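# Move the blue foam block into the door tote

## Task

Find the blue foam block lying on the room's floor and place it inside the tote near the door so that no part of it sticks out past the tote's rim. The robot must not topple or be left leaning, and the block must stay in the tote without the robot holding it there.

## Robot and tools

ROBOT. A Hello Robot Stretch 3 with one arm: a two-wheel base (0.33 m long, 0.34 m wide), a lift on a mast, and a telescoping arm that sticks out to the robot's right. The gripper moves forward or back only by driving the base, which cannot move sideways. Turns on the spot pivot about the point midway between the drive wheels, 0.05 m behind the front edge. With the arm retracted and the wrist folded, a turn sweeps a circle of radius 0.28 m. An unfolded, level wrist reaches beyond that circle.

FRAMES. Base frame: origin on the floor between the drive wheels, x forward, y left, z up. The odometry frame is the base frame as it was at the scene's start. hand_pose is reported in the base frame, located where the closed fingertips meet. With all wrist joints at zero, its x axis points up, y points back along the arm toward the mast, and z toward the robot's rear. The fingertips are round pads 0.04 m across.

execute_actions. Argument actions: a list holding one action, or empty (empty just returns state and images). An action may contain base, joints, or both, plus optional contact_limits. Its motions begin together and may end at different times.
- base: exactly one command, an offset from where the base last measured itself. {"translate_m": d} drives straight d metres, forward positive, range -1 to 1. {"rotate_rad": d} turns in place d radians, left (counter-clockwise seen from above) positive, range -3.2 to 3.2.
- joints: a dictionary of absolute targets by joint name, any subset: lift_m 0 to 1.1 m (arm height on the mast); arm_m 0 to 0.52 m (extension); wrist_yaw_rad -1.345 to 4.42 (0 along the arm, positive toward the front, 3.0 folded over the base); wrist_pitch_rad -1.57 to 0.451 (0 level, negative tips fingers down); wrist_roll_rad -2.911 to 2.911 (0 fingers side by side, level); gripper_m -0.089 to 0.179 (larger is wider; the real fingertip gap is about 0.007 m less when nearly shut and 0.025 m less when wide, and zero below 0.007); head_pan_rad -3.953 to 1.73 (0 forward, positive left, -1.57 along the arm); head_tilt_rad -1.53 to 0.419 (0 level, negative down). Tolerances for done: lift and arm ±0.004, gripper ±0.004, wrist yaw/roll and head ±0.02, wrist pitch ±0.05.
- contact_limits: only {"arm_m": effort percent, 1 to 100}; the arm motion halts with contact_stop when its effort reaches that level (negative sign when retracting). Lower is gentler, but too low stops instantly. The limit also caps holding force until the next action; values above the maximum are cut.
- cameras: list of head_camera, nav_camera, wrist_camera or all; omitted or null means all, [] means none. Any unknown key, name or out-of-range number rejects the whole call with no motion. No action runs longer than 15 s. A joint or the base omitted from an action may still be driving toward its earlier target. If a result reports a stop, later motion calls in the same reply are skipped.

wait: seconds 0 to 10; commands nothing and returns the same state and images. zoom_image: camera plus region [x0, y0, x1, y1] in pixels of that camera's latest full image, top-left origin, at most 504 by 504. finished_scene: scene number; ends the scene irreversibly after the last command is held and reports success. Replying without any tool call ends everything.

RESULTS. base_status and joint_status give how each motion ended: done (for the base, the wheels turned the commanded amount, even if slipping), off_target (stopped short and may still push), contact_stop, time_out, torque_fault. After the last three, the target is dropped; a lift or arm that hit something goes slack until commanded again, and a slack lift under load may sag. on_its_own lists uncommanded joints; its held at is the target, not the position. motor_effort is percent of maximum, positive toward higher joint values, with the peak of the last action in brackets; readings carry fixed bias and noise. Rest effort out of range suggests pushing or a load. Positive wheel effort pushes forward. base_odometry counts wheel turns only; heading -3.142 to 3.142, left positive. turned_by_wheels and turned_by_imu give turning since the last result. base_tilt in degrees, forward and right positive, with up to about 4 degrees fixed bias. lidar_m: 12 distances from the base origin in 30-degree sectors, first straight ahead then counter-clockwise (4th left, 7th behind, 10th right), at 0.17 m height, range 0.15 to 12, '-' for nothing; it misses low, clear or thin items, and robot parts can hide sectors 5, 6, 9, 10. wrist_depth_mm (45 to 1000) and head_depth_mm (280 to 4000, sideways image) are 7x7 median depth grids from the top left. Head and nav cameras move with head pan and tilt; the wrist camera rides on the gripper. Calibration in the session uses OpenCV conventions; T_world_to_cam maps base frame to camera.

GRIPPER. Grip by commanding less than the object's width (lower squeezes harder); release by going at least 0.02 above where the pads touched. Readings do not confirm a hold. Over-squeezing triggers a stall guard that weakens the grip; send a new value to squeeze again.

SPEED. Fast base motion (0.30 m/s, 1.9 rad/s) only with lift_m under 0.30, arm_m under 0.03 and wrist_yaw_rad above 2.54; otherwise 0.10 m/s and 0.63 rad/s.

AVOID. Fold or unfold the wrist only with lift_m 0.32 to 0.95, wrist_pitch_rad -0.4 and roll near 0; once folded, lift may go down to 0.25. With yaw below -0.4 keep pitch at -0.5 or lower. Arm pushes against something rigid with the gripper above about 0.45 m can tip the robot, especially repeated pushes or high contact limits. Do not drive while the gripper is holding, hooking or pushing something fixed. If snagged while driving, reverse the last move in small steps; if tilted, free the gripper and lower lift to about 0.2. Wrist, head and base have no contact stop and will keep pushing; wrist servos overloaded for seconds shut off for 10 s. Drops, slams and hard hits are penalized; less robot motion time is better.

Each tool is called after ">>>" in YAML: its name, and indented under it one key for each argument.

## Session

>>> execute_actions:
  actions: []

Scene clock: 0.00 s.
base_odometry: x=+0.000 y=+0.000 heading=+0.000 (m, m, rad; odometry frame)
turned_by_wheels: +0.000 (rad since the last result)
turned_by_imu: +0.000 (rad since the last result)
base_tilt: forward=-0.3 right=+0.1 (deg)
lidar_m: 0.97 1.27 1.71 1.77 0.83 0.78 0.79 1.03 1.75 1.46 1.01 0.95
head_depth_mm: 860 845 847 862 873 873 867 / 904 884 888 898 908 911 908 / 947 926 925 941 949 952 948 / 995 971 971 997 997 996 1002 / 1042 1046 1050 1042 1045 1051 1051 / 1100 1101 1099 1103 1100 1106 1106 / 1166 1167 1164 1166 1165 1167 1171
base_status: not commanded
joint_positions: lift_m=+0.402 arm_m=-0.001 wrist_yaw_rad=+2.858 wrist_pitch_rad=-0.590 wrist_roll_rad=+0.002 gripper_m=+0.037 head_pan_rad=-0.020 head_tilt_rad=+0.016
joint_status: not commanded
motor_effort: left_wheel=+0 right_wheel=-1 lift_m=+19 arm_m=+0 wrist_yaw_rad=+0 wrist_pitch_rad=+3 wrist_roll_rad=+0 gripper_m=+0 head_pan_rad=+0 head_tilt_rad=+2 (%)
hand_pose: x=+0.0345 y=+0.0481 z=+0.3784 quat_wxyz=(+0.299, +0.699, +0.108, +0.640) (m; base frame)
wrist_depth_mm: - - - - - - - / - - - - - - - / - 900 920 919 943 986 - / 746 758 763 785 783 796 801 / 639 - 671 664 678 676 696 / 561 550 - 573 590 595 592 / 502 509 - 508 500 519 527
pictures: head_camera (sideways: a quarter turn clockwise sets it upright), nav_camera (sideways: a quarter turn counterclockwise sets it upright), wrist_camera
Images, in order (width x height): head_camera 896x504, nav_camera 672x504, wrist_camera 644x364.

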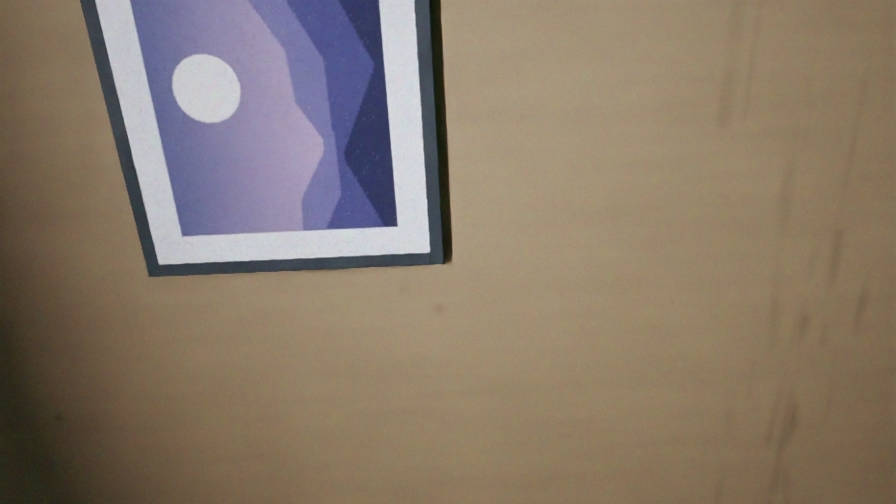

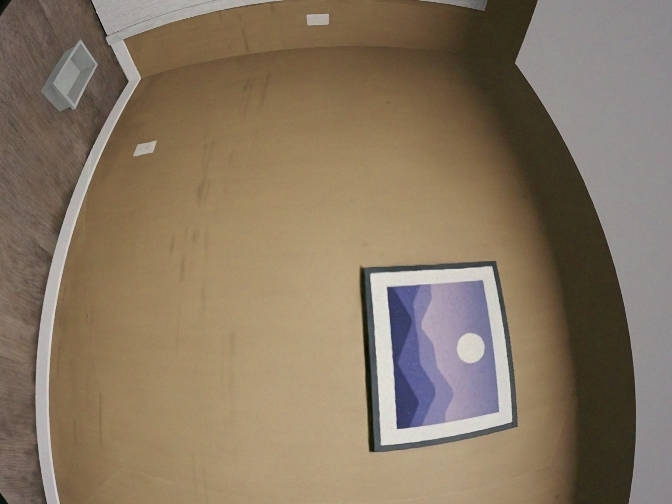

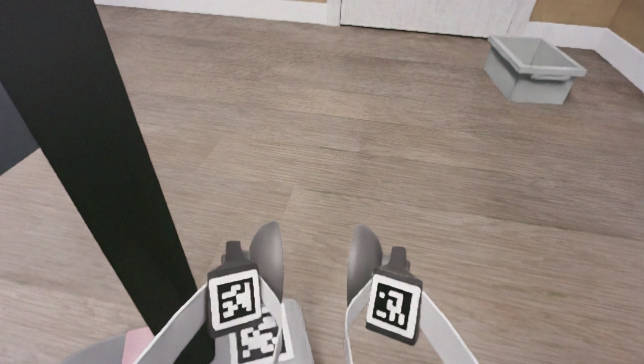

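>>> execute_actions:
  actions:
    - {"joints":{"head_pan_rad":-1.9,"head_tilt_rad":-0.6,"lift_m":0.28,"wrist_pitch_rad":-0.4,"wrist_yaw_rad":3.0}}
  cameras: ["nav_camera","head_camera"]

Scene clock: 4.87 s.
base_odometry: x=+0.000 y=+0.000 heading=+0.000 (m, m, rad; odometry frame)
turned_by_wheels: +0.000 (rad since the last result)
turned_by_imu: +0.000 (rad since the last result)
base_tilt: forward=-0.4 right=+0.1 (deg)
lidar_m: 0.97 1.27 1.72 1.77 0.82 0.78 0.80 1.03 1.75 1.46 1.01 0.95
head_depth_mm: 1670 1794 2032 2229 1786 1458 1223 / 1665 1824 1981 2112 1786 1456 1226 / 1697 1840 1991 2131 1787 1460 1230 / 1692 1850 2008 2130 1796 1462 1228 / 1705 1844 2012 2134 1800 1468 1233 / 1756 1958 2190 2334 1794 1471 1235 / 1767 1968 2163 2182 1810 1477 1236
base_status: not commanded
joint_positions: lift_m=+0.280 arm_m=-0.001 wrist_yaw_rad=+2.998 wrist_pitch_rad=-0.421 wrist_roll_rad=+0.002 gripper_m=+0.037 head_pan_rad=-1.893 head_tilt_rad=-0.592
joint_status: all done
motor_effort: left_wheel=+0(0) right_wheel=+0(0) lift_m=+16(17) arm_m=+0(0) wrist_yaw_rad=+2(3) wrist_pitch_rad=+6(6) wrist_roll_rad=+0(0) gripper_m=+0(1) head_pan_rad=-2(33) head_tilt_rad=-3(28) (%)
hand_pose: x=+0.0108 y=+0.0782 z=+0.2921 quat_wxyz=(+0.198, +0.701, +0.098, +0.678) (m; base frame)
wrist_depth_mm: 696 - - - - - - / 731 - - - - - - / 756 - - - - - 964 / 730 752 767 783 803 820 833 / 595 610 648 626 633 641 656 / 506 511 - 526 538 537 547 / 449 - - - 441 457 462
pictures: head_camera (sideways: a quarter turn clockwise sets it upright), nav_camera (sideways: a quarter turn counterclockwise sets it upright)
camera_calibration (this result's frames):
head_camera: T_world_to_cam=[[0.214169, 0.50397, -0.836747, 1.10227], [0.930511, -0.365829, 0.0178306, -0.0266804], [-0.297121, -0.782422, -0.547299, 0.67061], [0, 0, 0, 1]] pos_world=[-0.011994, -0.0405726, 1.28982]
nav_camera: T_world_to_cam=[[-0.216087, -0.50526, 0.835476, -1.04362], [-0.930864, 0.36481, -0.0201369, 0.0832315], [-0.294615, -0.782066, -0.549159, 0.683117], [0, 0, 0, 1]] pos_world=[0.0532203, -0.0234229, 1.24874]
Images, in order (width x height): head_camera 896x504, nav_camera 672x504.

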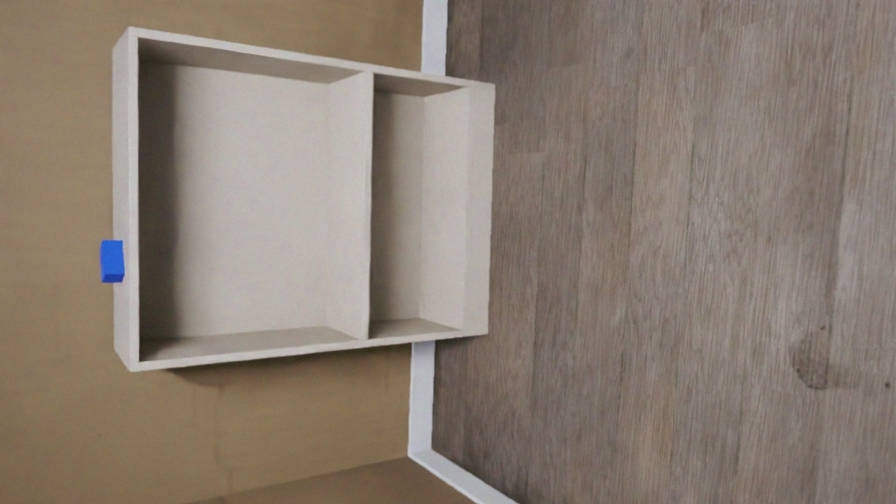

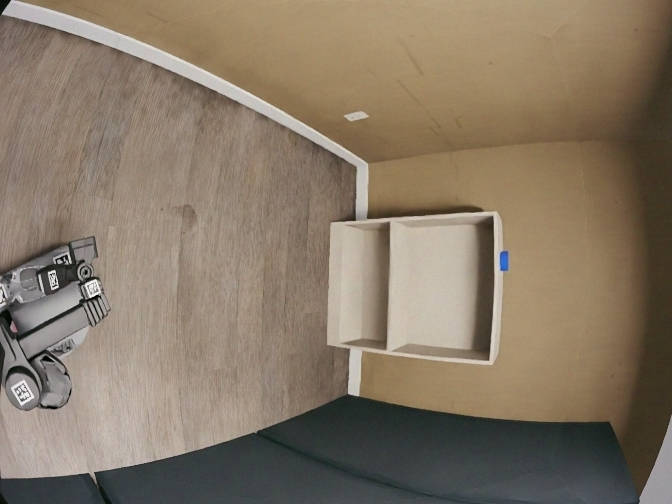

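>>> execute_actions:
  actions:
    - {"joints":{"head_pan_rad":-3.9,"head_tilt_rad":-0.6}}
  cameras: ["nav_camera","head_camera"]

Scene clock: 8.53 s.
base_odometry: x=+0.000 y=+0.000 heading=+0.000 (m, m, rad; odometry frame)
turned_by_wheels: +0.000 (rad since the last result)
turned_by_imu: +0.000 (rad since the last result)
base_tilt: forward=-0.4 right=+0.2 (deg)
lidar_m: 0.97 1.26 1.72 1.76 0.82 0.77 0.80 1.03 1.75 1.46 1.01 0.95
head_depth_mm: - - - - - - 1204 / - - - - - - - / 701 779 874 987 1128 1329 1231 / 679 749 839 943 1088 1282 1230 / 656 724 805 904 1031 1208 1235 / 636 698 774 866 985 1133 1232 / 617 674 745 829 936 1084 1199
base_status: not commanded
joint_positions: lift_m=+0.280 arm_m=-0.001 wrist_yaw_rad=+2.998 wrist_pitch_rad=-0.421 wrist_roll_rad=+0.002 gripper_m=+0.037 head_pan_rad=-3.893 head_tilt_rad=-0.592
joint_status: all done
motor_effort: left_wheel=-1(0) right_wheel=-1(1) lift_m=+15(16) arm_m=+0(0) wrist_yaw_rad=+2(2) wrist_pitch_rad=+6(6) wrist_roll_rad=+0(0) gripper_m=+0(1) head_pan_rad=-2(32) head_tilt_rad=-4(4) (%)
hand_pose: x=+0.0108 y=+0.0782 z=+0.2921 quat_wxyz=(+0.198, +0.701, +0.098, +0.678) (m; base frame)
wrist_depth_mm: 702 - - - - - - / 732 - - - - - - / 756 - - - - - 977 / 722 748 761 792 802 799 835 / 609 609 658 632 645 638 664 / 508 510 - 526 539 536 547 / 451 - - - 438 460 464
pictures: head_camera (sideways: a quarter turn clockwise sets it upright), nav_camera (sideways: a quarter turn counterclockwise sets it upright)
camera_calibration (this result's frames):
head_camera: T_world_to_cam=[[0.369278, -0.404587, -0.836626, 1.10117], [-0.719864, -0.693887, 0.0178189, -0.0165978], [-0.587733, 0.595676, -0.547485, 0.672625], [0, 0, 0, 1]] pos_world=[-0.0232615, 0.0333345, 1.28981]
nav_camera: T_world_to_cam=[[-0.369653, 0.406868, 0.835353, -1.04253], [0.719084, 0.694632, -0.0201254, 0.0731518], [-0.588451, 0.59325, -0.549345, 0.685151], [0, 0, 0, 1]] pos_world=[-0.0347979, -0.033108, 1.24874]
Images, in order (width x height): head_camera 896x504, nav_camera 672x504.

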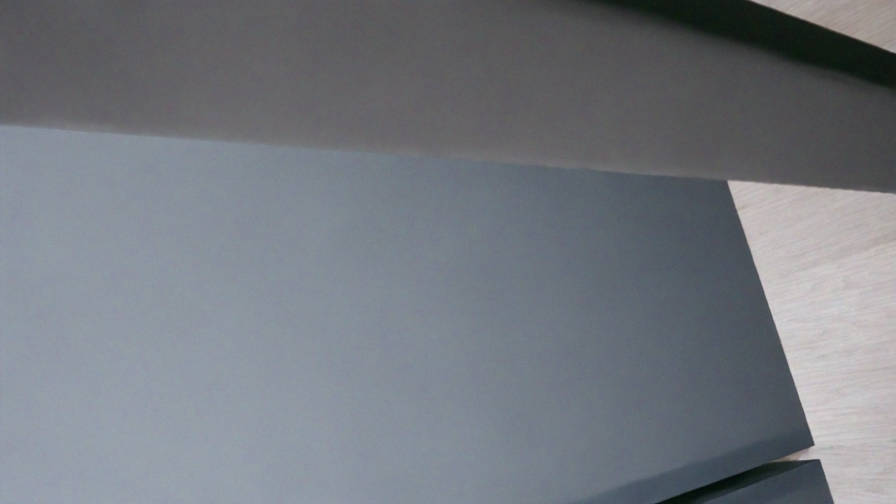

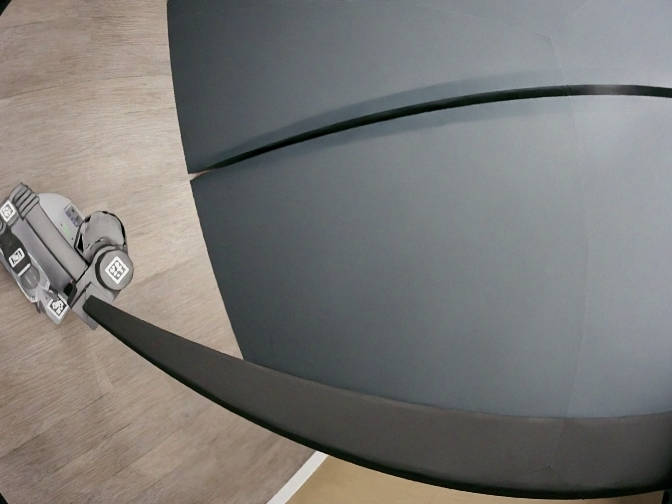

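>>> execute_actions:
  actions:
    - {"base":{"rotate_rad":1.5},"joints":{"head_pan_rad":0.0,"head_tilt_rad":-0.7}}
  cameras: ["nav_camera","head_camera"]

Scene clock: 18.47 s.
base_odometry: x=+0.000 y=+0.000 heading=+1.500 (m, m, rad; odometry frame)
turned_by_wheels: +1.500 (rad since the last result)
turned_by_imu: +1.495 (rad since the last result)
base_tilt: forward=-0.3 right=+0.1 (deg)
lidar_m: 1.72 0.85 0.78 0.78 0.97 1.75 1.62 1.05 0.95 0.96 1.19 1.71
head_depth_mm: 1410 1561 1758 1942 1622 1367 1175 / 1448 1619 1836 1977 1644 1367 1177 / 1508 1691 1926 2027 1637 1366 1181 / 1558 1750 2007 2020 1639 1376 1178 / 1612 1830 2083 2027 1640 1372 1181 / 1665 1890 2197 2028 1649 1374 1187 / 1741 1978 2274 2027 1515 1379 1180
base_status: done
joint_positions: lift_m=+0.280 arm_m=-0.001 wrist_yaw_rad=+2.998 wrist_pitch_rad=-0.421 wrist_roll_rad=+0.002 gripper_m=+0.037 head_pan_rad=-0.007 head_tilt_rad=-0.692
joint_status: all done
motor_effort: left_wheel=-1(8) right_wheel=+1(11) lift_m=+16(15) arm_m=+0(0) wrist_yaw_rad=+2(2) wrist_pitch_rad=+6(6) wrist_roll_rad=+0(0) gripper_m=+0(1) head_pan_rad=+3(33) head_tilt_rad=-3(12) (%)
hand_pose: x=+0.0107 y=+0.0782 z=+0.2922 quat_wxyz=(+0.197, +0.701, +0.098, +0.679) (m; base frame)
wrist_depth_mm: 957 - 811 764 719 679 636 / - - 874 833 760 722 686 / - - 925 889 828 769 728 / 757 758 774 786 807 811 768 / 601 604 640 630 638 651 651 / 504 509 - 526 545 536 538 / 453 - - - 442 456 466
pictures: head_camera (sideways: a quarter turn clockwise sets it upright), nav_camera (sideways: a quarter turn counterclockwise sets it upright)
camera_calibration (this result's frames):
head_camera: T_world_to_cam=[[-0.625985, 0.0482034, -0.778344, 1.03126], [0.0612892, 0.998042, 0.0125174, -0.0144589], [0.777423, -0.0398684, -0.627714, 0.76867], [0, 0, 0, 1]] pos_world=[0.0488561, -0.00463383, 1.28536]
nav_camera: T_world_to_cam=[[0.62767, -0.0496267, 0.776896, -0.972403], [-0.0604451, -0.99806, -0.0149195, 0.0711271], [0.776129, -0.037595, -0.629452, 0.781042], [0, 0, 0, 1]] pos_world=[0.00845811, 0.0520952, 1.24815]
Images, in order (width x height): head_camera 896x504, nav_camera 672x504.

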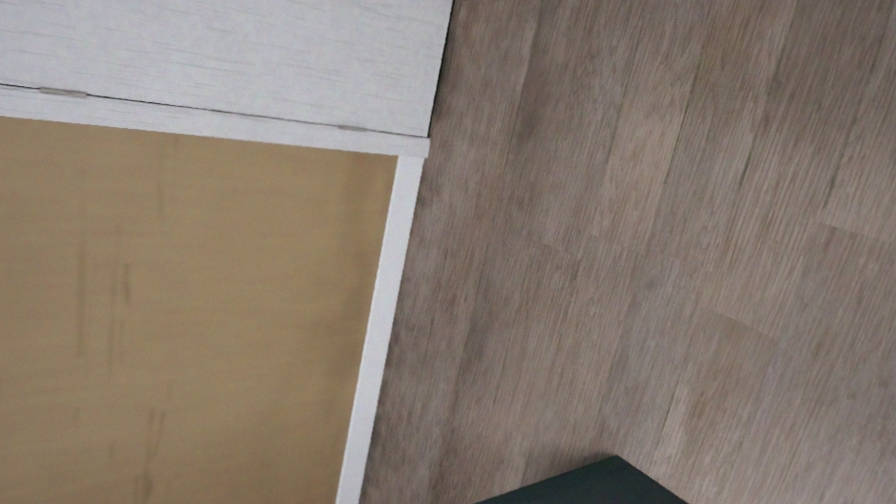

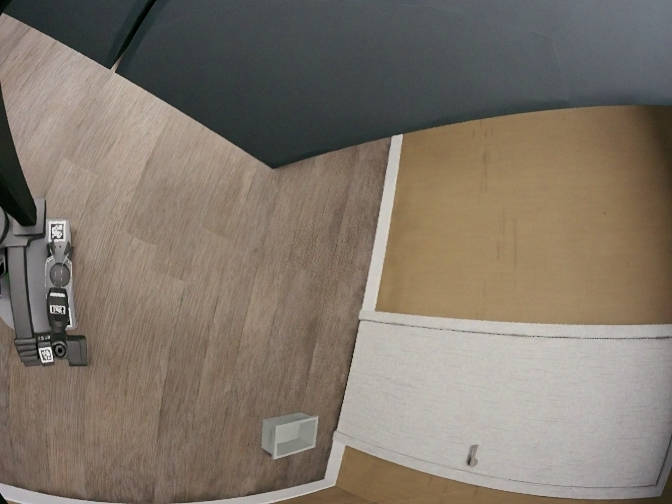

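>>> execute_actions:
  actions:
    - {"base":{"translate_m":1.0},"joints":{"head_pan_rad":1.0,"head_tilt_rad":-0.6}}
  cameras: []

>>> execute_actions:
  actions:
    - {"base":{"translate_m":0.36},"joints":{"head_pan_rad":1.5,"head_tilt_rad":-0.6}}
  cameras: ["nav_camera","head_camera"]

Scene clock: 28.77 s.
base_odometry: x=+0.071 y=+0.997 heading=+1.500 (m, m, rad; odometry frame)
turned_by_wheels: +0.000 (rad since the last result)
turned_by_imu: -0.001 (rad since the last result)
base_tilt: forward=-0.4 right=+0.1 (deg)
lidar_m: 0.81 1.00 2.01 0.44 0.51 1.03 2.24 1.45 1.31 1.32 0.86 0.78
head_depth_mm: 1312 1385 1457 1545 1610 1443 1218 / 1593 1702 1817 1951 1760 1453 1214 / 2003 2224 2422 2269 1774 1455 1222 / 2842 3189 3001 2278 1781 1451 1229 / 2956 3291 3203 2298 1781 1450 1228 / 2903 3177 3192 2291 1785 1455 1208 / 2865 3014 3032 2290 1672 935 802
base_status: done
joint_positions: lift_m=+0.280 arm_m=-0.001 wrist_yaw_rad=+2.999 wrist_pitch_rad=-0.421 wrist_roll_rad=+0.002 gripper_m=+0.037 head_pan_rad=+0.993 head_tilt_rad=-0.605
joint_status: all done
motor_effort: left_wheel=-2(5) right_wheel=+1(9) lift_m=+16(16) arm_m=+0(0) wrist_yaw_rad=+1(2) wrist_pitch_rad=+5(6) wrist_roll_rad=-1(0) gripper_m=-1(1) head_pan_rad=+3(35) head_tilt_rad=+2(10) (%)
hand_pose: x=+0.0106 y=+0.0783 z=+0.2923 quat_wxyz=(+0.197, +0.701, +0.098, +0.679) (m; base frame)
wrist_depth_mm: 522 - 453 622 - - - / 566 - 486 682 - - - / 626 - 522 759 - - - / 683 659 580 724 806 808 834 / 611 606 612 625 651 653 653 / 504 515 - 523 541 534 545 / 454 - - - 441 460 465
pictures: none
No camera images: the call's "cameras" was empty. Leave "cameras" out to get every camera's image.

Scene clock: 31.63 s.
base_odometry: x=+0.096 y=+1.357 heading=+1.500 (m, m, rad; odometry frame)
turned_by_wheels: +0.000 (rad since the last result)
turned_by_imu: +0.000 (rad since the last result)
base_tilt: forward=-0.3 right=+0.2 (deg)
lidar_m: 0.47 0.58 1.17 0.83 0.57 0.70 2.46 1.59 1.45 0.77 0.49 0.47
head_depth_mm: 2713 2967 3150 2251 1767 1440 1221 / 2781 3120 3161 2275 1764 1447 1222 / 2852 3079 3023 2258 1773 1454 1228 / 2934 3272 3196 2272 1772 1447 1222 / 3024 3355 3207 2285 1782 1454 1228 / 3105 3431 3216 2284 1779 1331 1231 / 3162 3381 2850 916 965 1012 1111
base_status: done
joint_positions: lift_m=+0.280 arm_m=-0.001 wrist_yaw_rad=+2.999 wrist_pitch_rad=-0.421 wrist_roll_rad=+0.002 gripper_m=+0.037 head_pan_rad=+1.493 head_tilt_rad=-0.605
joint_status: all done
motor_effort: left_wheel=-2(7) right_wheel=+2(8) lift_m=+16(16) arm_m=+0(0) wrist_yaw_rad=+1(1) wrist_pitch_rad=+5(6) wrist_roll_rad=+0(0) gripper_m=-1(1) head_pan_rad=+3(26) head_tilt_rad=+1(2) (%)
hand_pose: x=+0.0106 y=+0.0783 z=+0.2923 quat_wxyz=(+0.197, +0.701, +0.098, +0.679) (m; base frame)
wrist_depth_mm: 476 - - - - - 892 / 496 - - - - - 830 / 512 - - - - - 803 / 534 619 784 797 812 819 744 / 562 610 647 635 636 646 654 / 509 509 - 520 546 534 547 / 445 - - - 440 458 465
pictures: head_camera (sideways: a quarter turn clockwise sets it upright), nav_camera (sideways: a quarter turn counterclockwise sets it upright)
camera_calibration (this result's frames):
head_camera: T_world_to_cam=[[-0.0868617, -0.551822, -0.829426, 1.09456], [-0.991327, 0.130294, 0.0171311, -0.0140462], [0.0986163, 0.823721, -0.558354, 0.682579], [0, 0, 0, 1]] pos_world=[0.0138377, 0.0435793, 1.28922]
nav_camera: T_world_to_cam=[[0.0884096, 0.553521, 0.82813, -1.0359], [0.991421, -0.12925, -0.0194515, 0.0706129], [0.0962693, 0.822745, -0.560199, 0.695096], [0, 0, 0, 1]] pos_world=[-0.0453396, 0.0106343, 1.24863]
Images, in order (width x height): head_camera 896x504, nav_camera 672x504.

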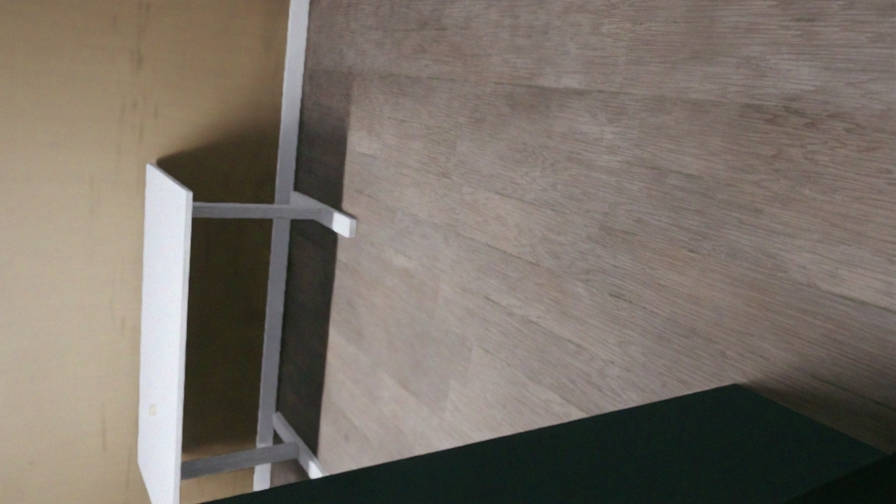

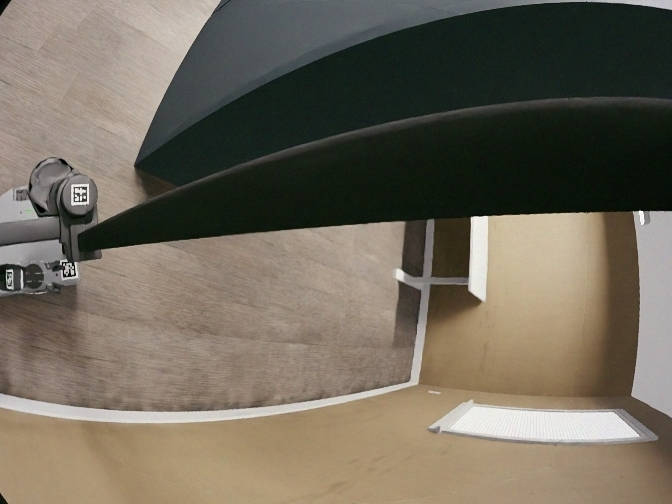

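>>> execute_actions:
  actions:
    - {"base":{"rotate_rad":1.4},"joints":{"head_pan_rad":0.9,"head_tilt_rad":-0.6}}
  cameras: []

>>> execute_actions:
  actions:
    - {"base":{"translate_m":1.0}}
  cameras: ["nav_camera","head_camera"]

Scene clock: 38.43 s.
base_odometry: x=+0.096 y=+1.357 heading=+2.900 (m, m, rad; odometry frame)
turned_by_wheels: +1.400 (rad since the last result)
turned_by_imu: +1.395 (rad since the last result)
base_tilt: forward=-0.4 right=+0.2 (deg)
lidar_m: 2.91 0.59 0.57 2.99 1.75 1.45 1.03 0.54 0.47 0.47 0.52 0.84
head_depth_mm: 534 601 690 807 973 1307 1217 / 502 562 638 737 876 1070 1211 / 473 528 594 679 794 951 1154 / 465 517 582 663 775 934 1144 / 547 623 723 858 1059 1350 1226 / 690 816 995 1267 1646 1455 1228 / 937 1185 1598 2113 1792 1456 1230
base_status: done
joint_positions: lift_m=+0.280 arm_m=-0.001 wrist_yaw_rad=+2.999 wrist_pitch_rad=-0.421 wrist_roll_rad=+0.002 gripper_m=+0.037 head_pan_rad=+0.907 head_tilt_rad=-0.605
joint_status: all done
motor_effort: left_wheel=-1(7) right_wheel=+2(10) lift_m=+16(15) arm_m=+0(0) wrist_yaw_rad=+2(1) wrist_pitch_rad=+5(5) wrist_roll_rad=+0(0) gripper_m=+0(0) head_pan_rad=-2(28) head_tilt_rad=+2(4) (%)
hand_pose: x=+0.0106 y=+0.0783 z=+0.2923 quat_wxyz=(+0.197, +0.701, +0.098, +0.679) (m; base frame)
wrist_depth_mm: - - - - - 614 464 / - - - - - 602 493 / - - - - - 583 535 / 757 755 776 787 804 605 582 / 605 612 650 628 646 620 616 / 510 510 - 527 542 544 539 / 451 - - - 441 458 460
pictures: none
No camera images: the call's "cameras" was empty. Leave "cameras" out to get every camera's image.

Scene clock: 43.47 s.
base_odometry: x=-0.874 y=+1.596 heading=+2.900 (m, m, rad; odometry frame)
turned_by_wheels: +0.000 (rad since the last result)
turned_by_imu: -0.001 (rad since the last result)
base_tilt: forward=-0.4 right=+0.1 (deg)
lidar_m: 1.91 2.46 2.93 1.20 0.45 0.54 1.48 0.79 0.66 0.66 0.73 1.18
head_depth_mm: 2730 2790 2812 2255 1754 1442 1219 / 3029 3253 3130 2266 1762 1443 1226 / 3192 3552 3157 2276 1773 1453 1223 / 3014 3385 3205 2265 1776 1449 1231 / 2810 3148 3100 2269 1775 1449 1221 / 2697 2983 3145 2294 1784 1461 1225 / 2588 2847 3063 2301 1781 1458 1228
base_status: done
joint_positions: lift_m=+0.280 arm_m=-0.001 wrist_yaw_rad=+2.999 wrist_pitch_rad=-0.421 wrist_roll_rad=+0.002 gripper_m=+0.037 head_pan_rad=+0.907 head_tilt_rad=-0.605
joint_status: not commanded
motor_effort: left_wheel=-1(5) right_wheel=+2(9) lift_m=+16(16) arm_m=+0(0) wrist_yaw_rad=+1(1) wrist_pitch_rad=+5(5) wrist_roll_rad=-1(0) gripper_m=+0(0) head_pan_rad=-3(2) head_tilt_rad=+2(1) (%)
hand_pose: x=+0.0106 y=+0.0783 z=+0.2923 quat_wxyz=(+0.197, +0.701, +0.098, +0.679) (m; base frame)
wrist_depth_mm: 331 - - - - - - / 356 - - - - - - / 386 - 900 - - - - / 424 419 736 772 802 817 817 / 471 461 646 627 641 652 657 / 493 496 - 522 543 535 545 / 451 - - - 439 461 462
pictures: head_camera (sideways: a quarter turn clockwise sets it upright), nav_camera (sideways: a quarter turn counterclockwise sets it upright)
camera_calibration (this result's frames):
head_camera: T_world_to_cam=[[-0.377321, -0.411547, -0.829613, 1.09658], [-0.753964, 0.656692, 0.0171488, -0.0155171], [0.537742, 0.631969, -0.558076, 0.679538], [0, 0, 0, 1]] pos_world=[0.0366461, 0.0320366, 1.28923]
nav_camera: T_world_to_cam=[[0.37955, 0.412107, 0.828317, -1.03792], [0.75462, -0.655873, -0.0194689, 0.07208], [0.535248, 0.632454, -0.559921, 0.692057], [0, 0, 0, 1]] pos_world=[-0.03087, 0.0373172, 1.24863]
Images, in order (width x height): head_camera 896x504, nav_camera 672x504.

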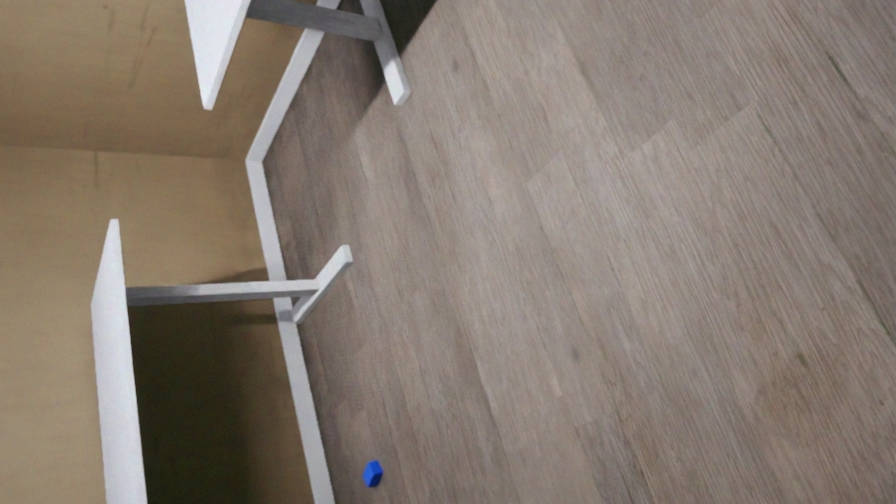

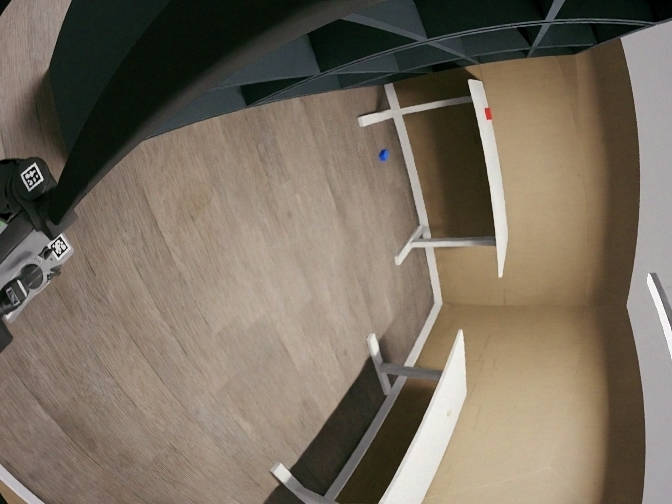

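>>> execute_actions:
  actions:
    - {"base":{"rotate_rad":1.17},"joints":{"head_pan_rad":0.0,"head_tilt_rad":-0.7}}
  cameras: ["nav_camera"]

Scene clock: 57.60 s.
base_odometry: x=-0.874 y=+1.596 heading=-2.214 (m, m, rad; odometry frame)
turned_by_wheels: +1.170 (rad since the last result)
turned_by_imu: +1.167 (rad since the last result)
base_tilt: forward=-0.3 right=+0.2 (deg)
lidar_m: 2.66 1.20 0.39 0.66 1.23 0.74 0.66 0.66 0.79 1.44 1.91 2.45
head_depth_mm: 2984 3277 2632 2023 1631 1367 1172 / 2746 3200 2643 2022 1629 1361 1180 / 2838 3180 2642 2026 1629 1369 1176 / 2789 3097 2631 2028 1634 1372 1179 / 2586 3033 2672 2022 1634 1374 1179 / 2534 2862 2649 2030 1646 1383 1182 / 2538 2826 2339 1962 1542 1332 1134
base_status: done
joint_positions: lift_m=+0.280 arm_m=-0.001 wrist_yaw_rad=+2.999 wrist_pitch_rad=-0.421 wrist_roll_rad=+0.002 gripper_m=+0.037 head_pan_rad=+0.007 head_tilt_rad=-0.691
joint_status: all done
motor_effort: left_wheel=-2(9) right_wheel=+1(8) lift_m=+16(16) arm_m=+0(0) wrist_yaw_rad=+1(1) wrist_pitch_rad=+5(5) wrist_roll_rad=+0(0) gripper_m=-1(0) head_pan_rad=-3(33) head_tilt_rad=-4(11) (%)
hand_pose: x=+0.0106 y=+0.0783 z=+0.2923 quat_wxyz=(+0.197, +0.701, +0.098, +0.679) (m; base frame)
wrist_depth_mm: - - - - 508 364 930 / - - - - 523 385 - / - - - 987 556 423 918 / 740 756 778 776 568 605 673 / 602 609 656 632 584 532 596 / 509 503 - 529 519 524 546 / 453 - - - 442 460 461
pictures: nav_camera (sideways: a quarter turn counterclockwise sets it upright)
camera_calibration (this result's frames):
nav_camera: T_world_to_cam=[[0.628143, -0.0406144, 0.777037, -0.97259], [-0.0461112, -0.998825, -0.0149314, 0.0710552], [0.77673, -0.026451, -0.629278, 0.780812], [0, 0, 0, 1]] pos_world=[0.00772225, 0.0521238, 1.24815]
Images, in order (width x height): nav_camera 672x504.

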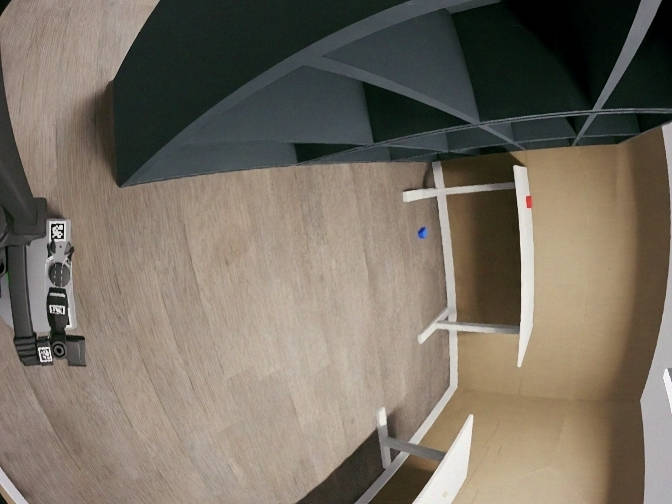

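>>> execute_actions:
  actions:
    - {"base":{"translate_m":1.0}}
  cameras: ["head_camera"]

Scene clock: 63.87 s.
base_odometry: x=-1.474 y=+0.796 heading=-2.214 (m, m, rad; odometry frame)
turned_by_wheels: +0.000 (rad since the last result)
turned_by_imu: -0.001 (rad since the last result)
base_tilt: forward=-0.3 right=+0.2 (deg)
lidar_m: 2.12 1.22 0.51 0.50 0.91 0.78 1.63 1.64 1.95 1.75 1.76 1.97
head_depth_mm: 1820 2197 2419 2016 1627 1366 1176 / 1834 2234 2483 2011 1632 1367 1178 / 1830 2163 2415 2017 1633 1375 1181 / 1796 2116 2367 2031 1641 1367 1180 / 1754 2058 2332 2028 1645 1377 1185 / 1711 1987 2247 2028 1640 1379 1186 / 1673 1907 2152 1967 1641 1381 1181
base_status: done
joint_positions: lift_m=+0.280 arm_m=-0.001 wrist_yaw_rad=+2.999 wrist_pitch_rad=-0.421 wrist_roll_rad=+0.002 gripper_m=+0.037 head_pan_rad=+0.007 head_tilt_rad=-0.692
joint_status: not commanded
motor_effort: left_wheel=-2(6) right_wheel=+1(10) lift_m=+16(16) arm_m=+0(1) wrist_yaw_rad=+2(1) wrist_pitch_rad=+5(5) wrist_roll_rad=+0(0) gripper_m=-1(1) head_pan_rad=-3(3) head_tilt_rad=-3(4) (%)
hand_pose: x=+0.0106 y=+0.0783 z=+0.2923 quat_wxyz=(+0.197, +0.701, +0.098, +0.679) (m; base frame)
wrist_depth_mm: 719 - 834 576 969 - - / 763 - 902 615 - - - / 789 - 836 654 829 893 920 / 616 625 632 634 692 759 832 / 508 533 591 623 645 648 661 / 503 513 - 528 536 535 543 / 450 - - - 445 459 462
pictures: head_camera (sideways: a quarter turn clockwise sets it upright)
camera_calibration (this result's frames):
head_camera: T_world_to_cam=[[-0.626943, 0.0393139, -0.778072, 1.03091], [0.0471269, 0.998811, 0.0124939, -0.014342], [0.777638, -0.0288352, -0.62805, 0.769107], [0, 0, 0, 1]] pos_world=[0.0489104, -0.00402673, 1.28534]
Images, in order (width x height): head_camera 896x504.

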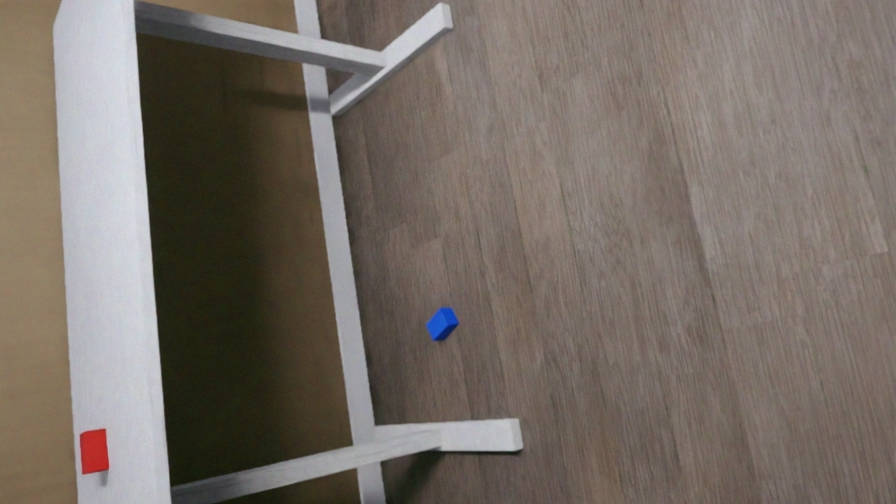

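>>> execute_actions:
  actions:
    - {"base":{"translate_m":1.0},"joints":{"head_pan_rad":0.25,"head_tilt_rad":-1.05}}
  cameras: ["head_camera","nav_camera"]

Scene clock: 75.90 s.
base_odometry: x=-2.074 y=-0.004 heading=-2.214 (m, m, rad; odometry frame)
turned_by_wheels: +0.000 (rad since the last result)
turned_by_imu: -0.001 (rad since the last result)
base_tilt: forward=-0.4 right=+0.2 (deg)
lidar_m: 1.15 0.80 1.27 0.69 1.12 0.95 1.74 2.61 2.12 1.47 1.90 1.08
head_depth_mm: 580 491 1598 1489 1337 1209 1100 / 578 489 1595 1477 1327 1203 1113 / 578 488 1589 1478 1332 1205 1113 / 576 487 1589 1477 1325 1204 1127 / 574 487 1580 1480 1322 1198 1123 / 574 486 1565 1477 1330 1202 1106 / 572 486 1101 1391 1297 1202 1096
base_status: done
joint_positions: lift_m=+0.280 arm_m=-0.001 wrist_yaw_rad=+2.999 wrist_pitch_rad=-0.421 wrist_roll_rad=+0.002 gripper_m=+0.037 head_pan_rad=+0.243 head_tilt_rad=-1.038
joint_status: all done
motor_effort: left_wheel=-2(6) right_wheel=+1(7) lift_m=+16(15) arm_m=+0(0) wrist_yaw_rad=+1(1) wrist_pitch_rad=+5(5) wrist_roll_rad=+0(0) gripper_m=-1(0) head_pan_rad=+3(19) head_tilt_rad=-4(23) (%)
hand_pose: x=+0.0106 y=+0.0783 z=+0.2923 quat_wxyz=(+0.197, +0.701, +0.098, +0.679) (m; base frame)
wrist_depth_mm: 882 - - 719 - - 971 / 937 - - 766 - - - / 796 - 849 804 919 - 694 / 665 688 761 785 804 805 724 / 608 609 646 629 647 641 665 / 507 518 - 531 542 533 540 / 447 - - - 439 460 465
pictures: head_camera (sideways: a quarter turn clockwise sets it upright), nav_camera (sideways: a quarter turn counterclockwise sets it upright)
camera_calibration (this result's frames):
head_camera: T_world_to_cam=[[-0.838576, -0.162833, -0.51988, 0.695768], [-0.186694, 0.982396, -0.00655852, 0.0118898], [0.511796, 0.0915588, -0.854214, 1.06483], [0, 0, 0, 1]] pos_world=[0.040697, 0.00411899, 1.27139]
nav_camera: T_world_to_cam=[[0.839987, 0.161729, 0.517944, -0.636277], [0.186678, -0.982413, 0.00401243, 0.0449699], [0.509484, 0.0933181, -0.855405, 1.0765], [0, 0, 0, 1]] pos_world=[-0.0223883, 0.046627, 1.25022]
Images, in order (width x height): head_camera 896x504, nav_camera 672x504.

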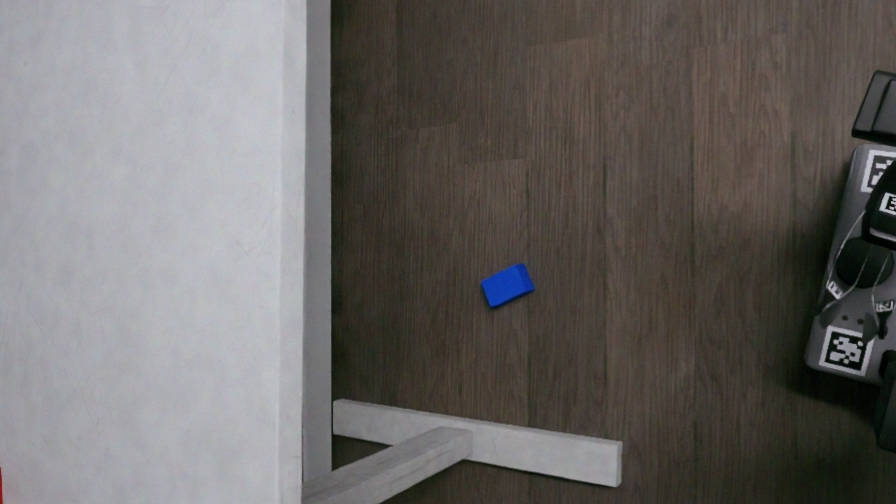

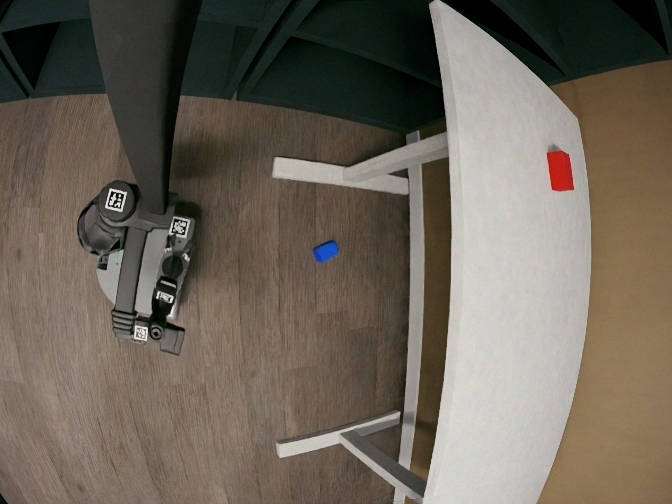

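>>> zoom_image:
  camera: "head_camera"
  region: [460, 240, 560, 330]

Region (460, 240, 560, 330) of head_camera's 896x504 image, scaled by 5.040, with more detail than that image has; it fills the top 454 rows of this view, and the rest is white.

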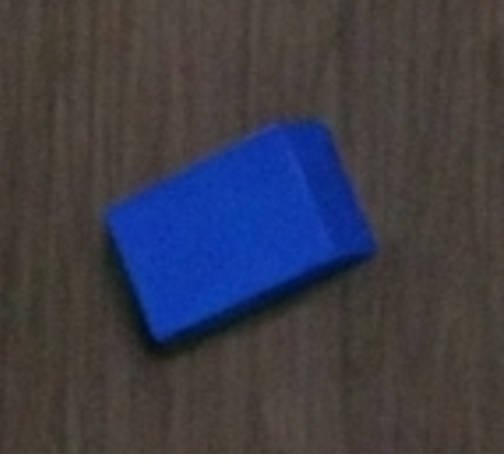

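>>> execute_actions:
  actions:
    - {"base":{"rotate_rad":1.85},"joints":{"lift_m":0.34,"wrist_yaw_rad":0.33,"head_pan_rad":-1.57,"head_tilt_rad":-1.05}}
  cameras: ["head_camera","wrist_camera"]

Scene clock: 100.00 s.
base_odometry: x=-2.074 y=-0.004 heading=-0.364 (m, m, rad; odometry frame)
turned_by_wheels: +1.850 (rad since the last result)
turned_by_imu: +1.851 (rad since the last result)
base_tilt: forward=-0.3 right=+0.1 (deg)
lidar_m: 0.81 0.95 1.01 2.61 2.12 1.47 1.54 1.08 1.18 1.15 0.80 0.69
head_depth_mm: 579 489 1588 1481 1331 1205 1114 / 579 488 1588 1481 1325 1204 - / 575 488 1582 1483 1330 1245 - / 575 488 1589 1484 1326 - - / 574 486 1590 1475 1319 1199 1096 / 575 485 1587 1429 1316 1197 1092 / 572 485 1053 1450 1304 1195 1092
base_status: done
joint_positions: lift_m=+0.340 arm_m=-0.001 wrist_yaw_rad=+0.332 wrist_pitch_rad=-0.420 wrist_roll_rad=+0.002 gripper_m=+0.037 head_pan_rad=-1.563 head_tilt_rad=-1.038
joint_status: all done
motor_effort: left_wheel=-2(8) right_wheel=+2(9) lift_m=+23(24) arm_m=+0(1) wrist_yaw_rad=-1(3) wrist_pitch_rad=+5(5) wrist_roll_rad=+0(0) gripper_m=-1(1) head_pan_rad=-2(34) head_tilt_rad=-5(5) (%)
hand_pose: x=+0.0515 y=-0.3555 z=+0.3520 quat_wxyz=(+0.706, +0.260, -0.658, -0.032) (m; base frame)
wrist_depth_mm: 937 - 554 899 814 738 675 / 972 - 602 944 865 784 707 / 943 969 663 - 918 833 746 / 718 791 803 853 915 864 792 / 635 699 690 720 732 736 743 / 575 563 - 596 618 612 617 / 500 483 498 513 506 526 531
pictures: head_camera (sideways: a quarter turn clockwise sets it upright), wrist_camera
camera_calibration (this result's frames):
head_camera: T_world_to_cam=[[0.0370346, 0.853485, -0.519799, 0.690321], [0.998857, -0.0473401, -0.00656377, 0.00466479], [-0.0302094, -0.518962, -0.854263, 1.0682], [0, 0, 0, 1]] pos_world=[0.00204458, -0.0346016, 1.27139]
wrist_camera: T_world_to_cam=[[-0.94604, -0.322425, 0.0324006, -0.0844309], [-0.195068, 0.486793, -0.851458, 0.521762], [0.258759, -0.811834, -0.523421, 0.0437759], [0, 0, 0, 1]] pos_world=[0.0105763, -0.245674, 0.469907]
Images, in order (width x height): head_camera 896x504, wrist_camera 644x364.

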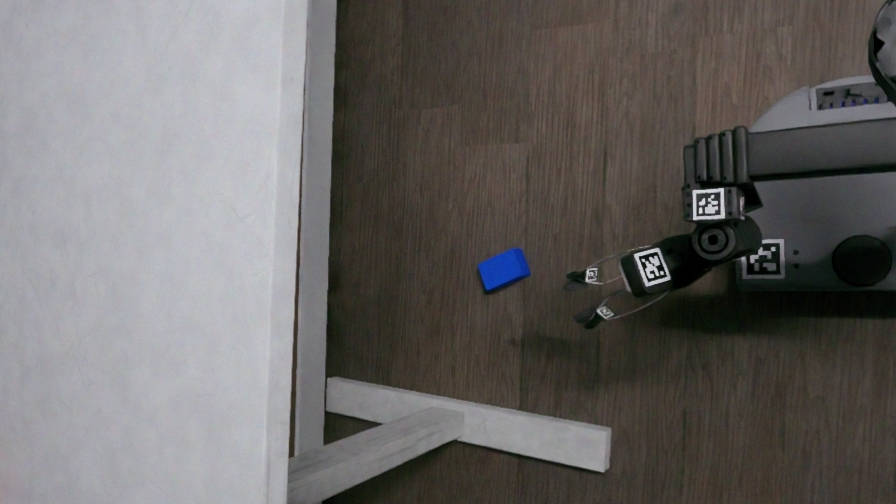

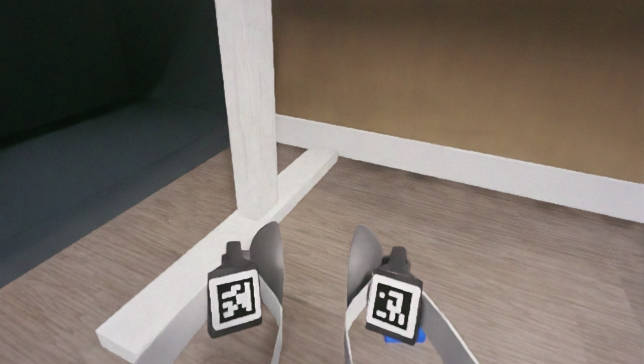

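>>> execute_actions:
  actions:
    - {"joints":{"lift_m":0.22,"arm_m":0.43,"wrist_pitch_rad":-1.2,"gripper_m":0.14}}
  cameras: ["head_camera","wrist_camera"]

Scene clock: 112.17 s.
base_odometry: x=-2.074 y=-0.004 heading=-0.364 (m, m, rad; odometry frame)
turned_by_wheels: +0.000 (rad since the last result)
turned_by_imu: +0.000 (rad since the last result)
base_tilt: forward=-0.4 right=+0.2 (deg)
lidar_m: 0.81 0.95 1.01 2.61 2.12 1.47 1.54 1.09 1.17 1.15 0.79 0.69
head_depth_mm: 578 490 1594 1483 1334 1205 1097 / 577 488 1595 1482 1330 1203 - / 575 488 1579 1496 1333 1216 - / 575 487 1588 1496 1330 1217 - / 573 486 1583 1474 1328 1202 1094 / 572 485 1587 1428 1324 1201 1097 / 572 485 1056 1454 1311 1200 1091
base_status: not commanded
joint_positions: lift_m=+0.220 arm_m=+0.430 wrist_yaw_rad=+0.330 wrist_pitch_rad=-1.200 wrist_roll_rad=+0.002 gripper_m=+0.140 head_pan_rad=-1.563 head_tilt_rad=-1.038
joint_status: all done
motor_effort: left_wheel=-2(2) right_wheel=+2(1) lift_m=+16(20) arm_m=+2(3) wrist_yaw_rad=+0(2) wrist_pitch_rad=+0(5) wrist_roll_rad=+0(0) gripper_m=+0(81) head_pan_rad=-2(2) head_tilt_rad=-5(5) (%)
hand_pose: x=+0.0012 y=-0.6413 z=+0.1114 quat_wxyz=(+0.641, +0.489, -0.510, -0.299) (m; base frame)
wrist_depth_mm: 311 315 318 320 322 323 324 / 304 303 305 307 307 308 311 / 289 291 291 294 296 295 297 / 279 279 281 283 283 286 286 / 268 272 270 227 274 275 275 / 260 - 261 219 265 - 266 / - 249 250 214 254 255 257
pictures: head_camera (sideways: a quarter turn clockwise sets it upright), wrist_camera
camera_calibration (this result's frames):
head_camera: T_world_to_cam=[[0.0370347, 0.853485, -0.519799, 0.690321], [0.998857, -0.0473402, -0.00656377, 0.00466479], [-0.0302095, -0.518962, -0.854263, 1.0682], [0, 0, 0, 1]] pos_world=[0.00204458, -0.0346016, 1.27139]
wrist_camera: T_world_to_cam=[[-0.939095, -0.3427, 0.0256409, -0.228655], [-0.338778, 0.910649, -0.236532, 0.649646], [0.0577098, -0.230813, -0.971285, 0.121552], [0, 0, 0, 1]] pos_world=[-0.00165798, -0.641904, 0.277587]
Images, in order (width x height): head_camera 896x504, wrist_camera 644x364.

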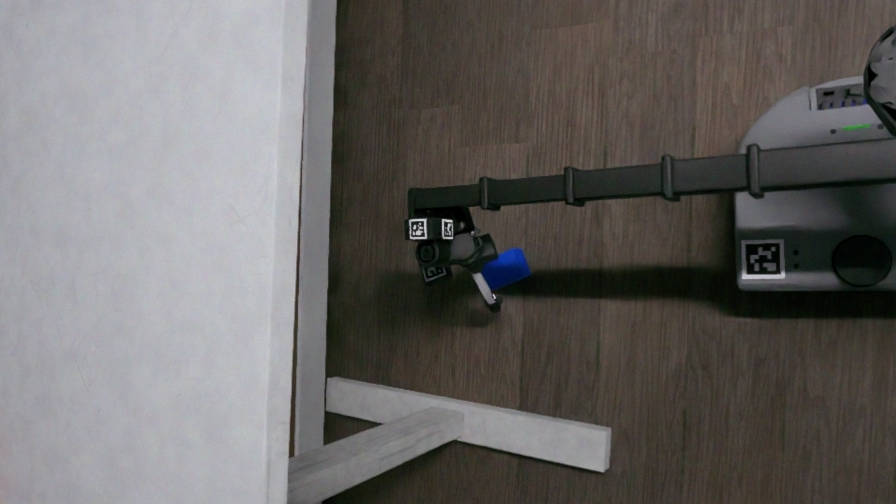

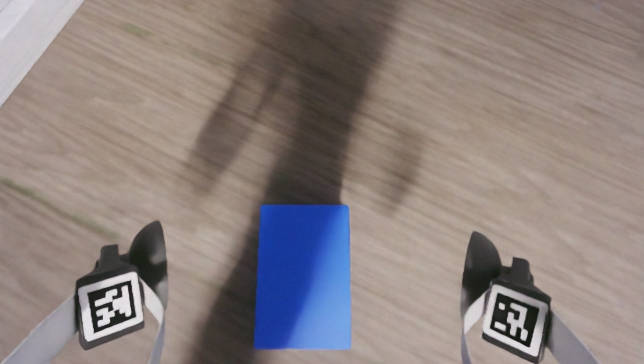

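>>> execute_actions:
  actions:
    - {"joints":{"lift_m":0.14,"arm_m":0.42,"gripper_m":0.11}}
  cameras: ["wrist_camera"]

Scene clock: 116.87 s.
base_odometry: x=-2.074 y=-0.004 heading=-0.364 (m, m, rad; odometry frame)
turned_by_wheels: +0.000 (rad since the last result)
turned_by_imu: +0.000 (rad since the last result)
base_tilt: forward=-0.3 right=+0.2 (deg)
lidar_m: 0.81 0.95 1.01 2.61 2.12 1.47 1.54 1.09 1.17 1.15 0.80 0.69
head_depth_mm: 579 489 1584 1483 1335 1204 1097 / 576 489 1591 1485 1330 1198 - / 575 488 1590 1510 1329 1220 - / 574 486 1592 1535 1328 1213 - / 573 486 1582 1482 1322 1197 1093 / 572 485 1589 1428 1321 1197 1094 / 572 485 1052 1449 1304 1195 1093
base_status: not commanded
joint_positions: lift_m=+0.140 arm_m=+0.420 wrist_yaw_rad=+0.330 wrist_pitch_rad=-1.201 wrist_roll_rad=+0.002 gripper_m=+0.110 head_pan_rad=-1.563 head_tilt_rad=-1.038
joint_status: all done
motor_effort: left_wheel=-2(2) right_wheel=+2(2) lift_m=+15(15) arm_m=-1(3) wrist_yaw_rad=+0(0) wrist_pitch_rad=+0(0) wrist_roll_rad=+0(0) gripper_m=+0(82) head_pan_rad=-3(2) head_tilt_rad=-4(5) (%)
hand_pose: x=+0.0011 y=-0.6317 z=+0.0313 quat_wxyz=(+0.641, +0.490, -0.510, -0.299) (m; base frame)
wrist_depth_mm: 223 224 225 227 228 230 230 / 215 216 217 216 218 220 221 / 206 207 207 208 210 210 211 / 198 199 196 154 201 203 203 / 191 193 189 149 194 195 196 / 184 - 164 144 188 188 189 / 179 178 140 138 179 180 182
pictures: wrist_camera
camera_calibration (this result's frames):
wrist_camera: T_world_to_cam=[[-0.939092, -0.342709, 0.0256333, -0.223342], [-0.338807, 0.910734, -0.236163, 0.621992], [0.0575901, -0.230463, -0.971375, 0.0462646], [0, 0, 0, 1]] pos_world=[-0.00166804, -0.632349, 0.197557]
Images, in order (width x height): wrist_camera 644x364.

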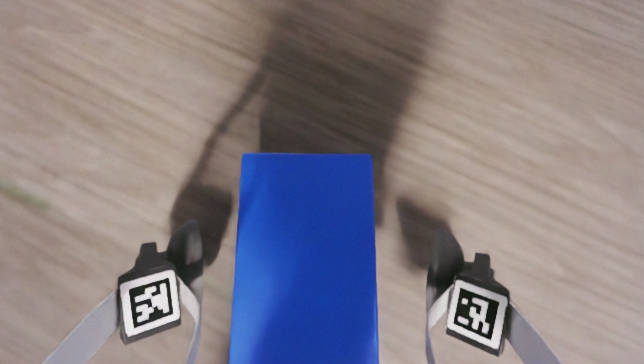

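>>> execute_actions:
  actions:
    - {"joints":{"gripper_m":0.015}}
  cameras: ["wrist_camera"]

Scene clock: 120.23 s.
base_odometry: x=-2.074 y=-0.004 heading=-0.364 (m, m, rad; odometry frame)
turned_by_wheels: +0.000 (rad since the last result)
turned_by_imu: +0.000 (rad since the last result)
base_tilt: forward=-0.3 right=+0.2 (deg)
lidar_m: 0.81 0.95 1.01 2.61 2.12 1.47 1.55 1.08 1.17 1.15 0.80 0.69
head_depth_mm: 578 489 1595 1478 1331 1207 1100 / 578 488 1587 1483 1331 1202 - / 575 487 1588 1510 1331 1217 - / 574 488 1585 1530 1330 1215 - / 573 486 1586 1474 1323 1196 1095 / 572 486 1591 1433 1322 1199 1098 / 572 484 1055 1443 1303 1198 1092
base_status: not commanded
joint_positions: lift_m=+0.140 arm_m=+0.420 wrist_yaw_rad=+0.330 wrist_pitch_rad=-1.201 wrist_roll_rad=+0.002 gripper_m=+0.016 head_pan_rad=-1.563 head_tilt_rad=-1.038
joint_status: all done
motor_effort: left_wheel=-2(3) right_wheel=+1(1) lift_m=+15(16) arm_m=-2(2) wrist_yaw_rad=+0(0) wrist_pitch_rad=+0(0) wrist_roll_rad=+0(0) gripper_m=-19(93) head_pan_rad=-2(2) head_tilt_rad=-5(5) (%)
hand_pose: x=+0.0011 y=-0.6317 z=+0.0313 quat_wxyz=(+0.641, +0.490, -0.510, -0.299) (m; base frame)
wrist_depth_mm: 222 224 225 226 228 229 230 / 213 214 216 217 218 219 220 / 206 206 207 209 209 211 211 / 198 199 198 151 201 203 203 / 192 191 191 145 194 195 196 / 184 185 140 140 - 188 189 / 178 178 156 136 178 181 182
pictures: wrist_camera
camera_calibration (this result's frames):
wrist_camera: T_world_to_cam=[[-0.939091, -0.34271, 0.0256332, -0.223343], [-0.338808, 0.910734, -0.236163, 0.621992], [0.0575904, -0.230463, -0.971375, 0.0462646], [0, 0, 0, 1]] pos_world=[-0.00166796, -0.632349, 0.197557]
Images, in order (width x height): wrist_camera 644x364.

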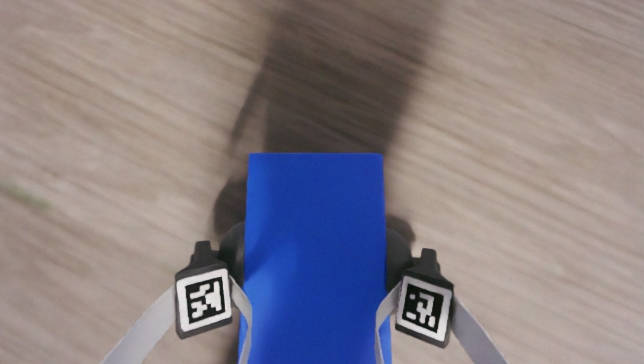

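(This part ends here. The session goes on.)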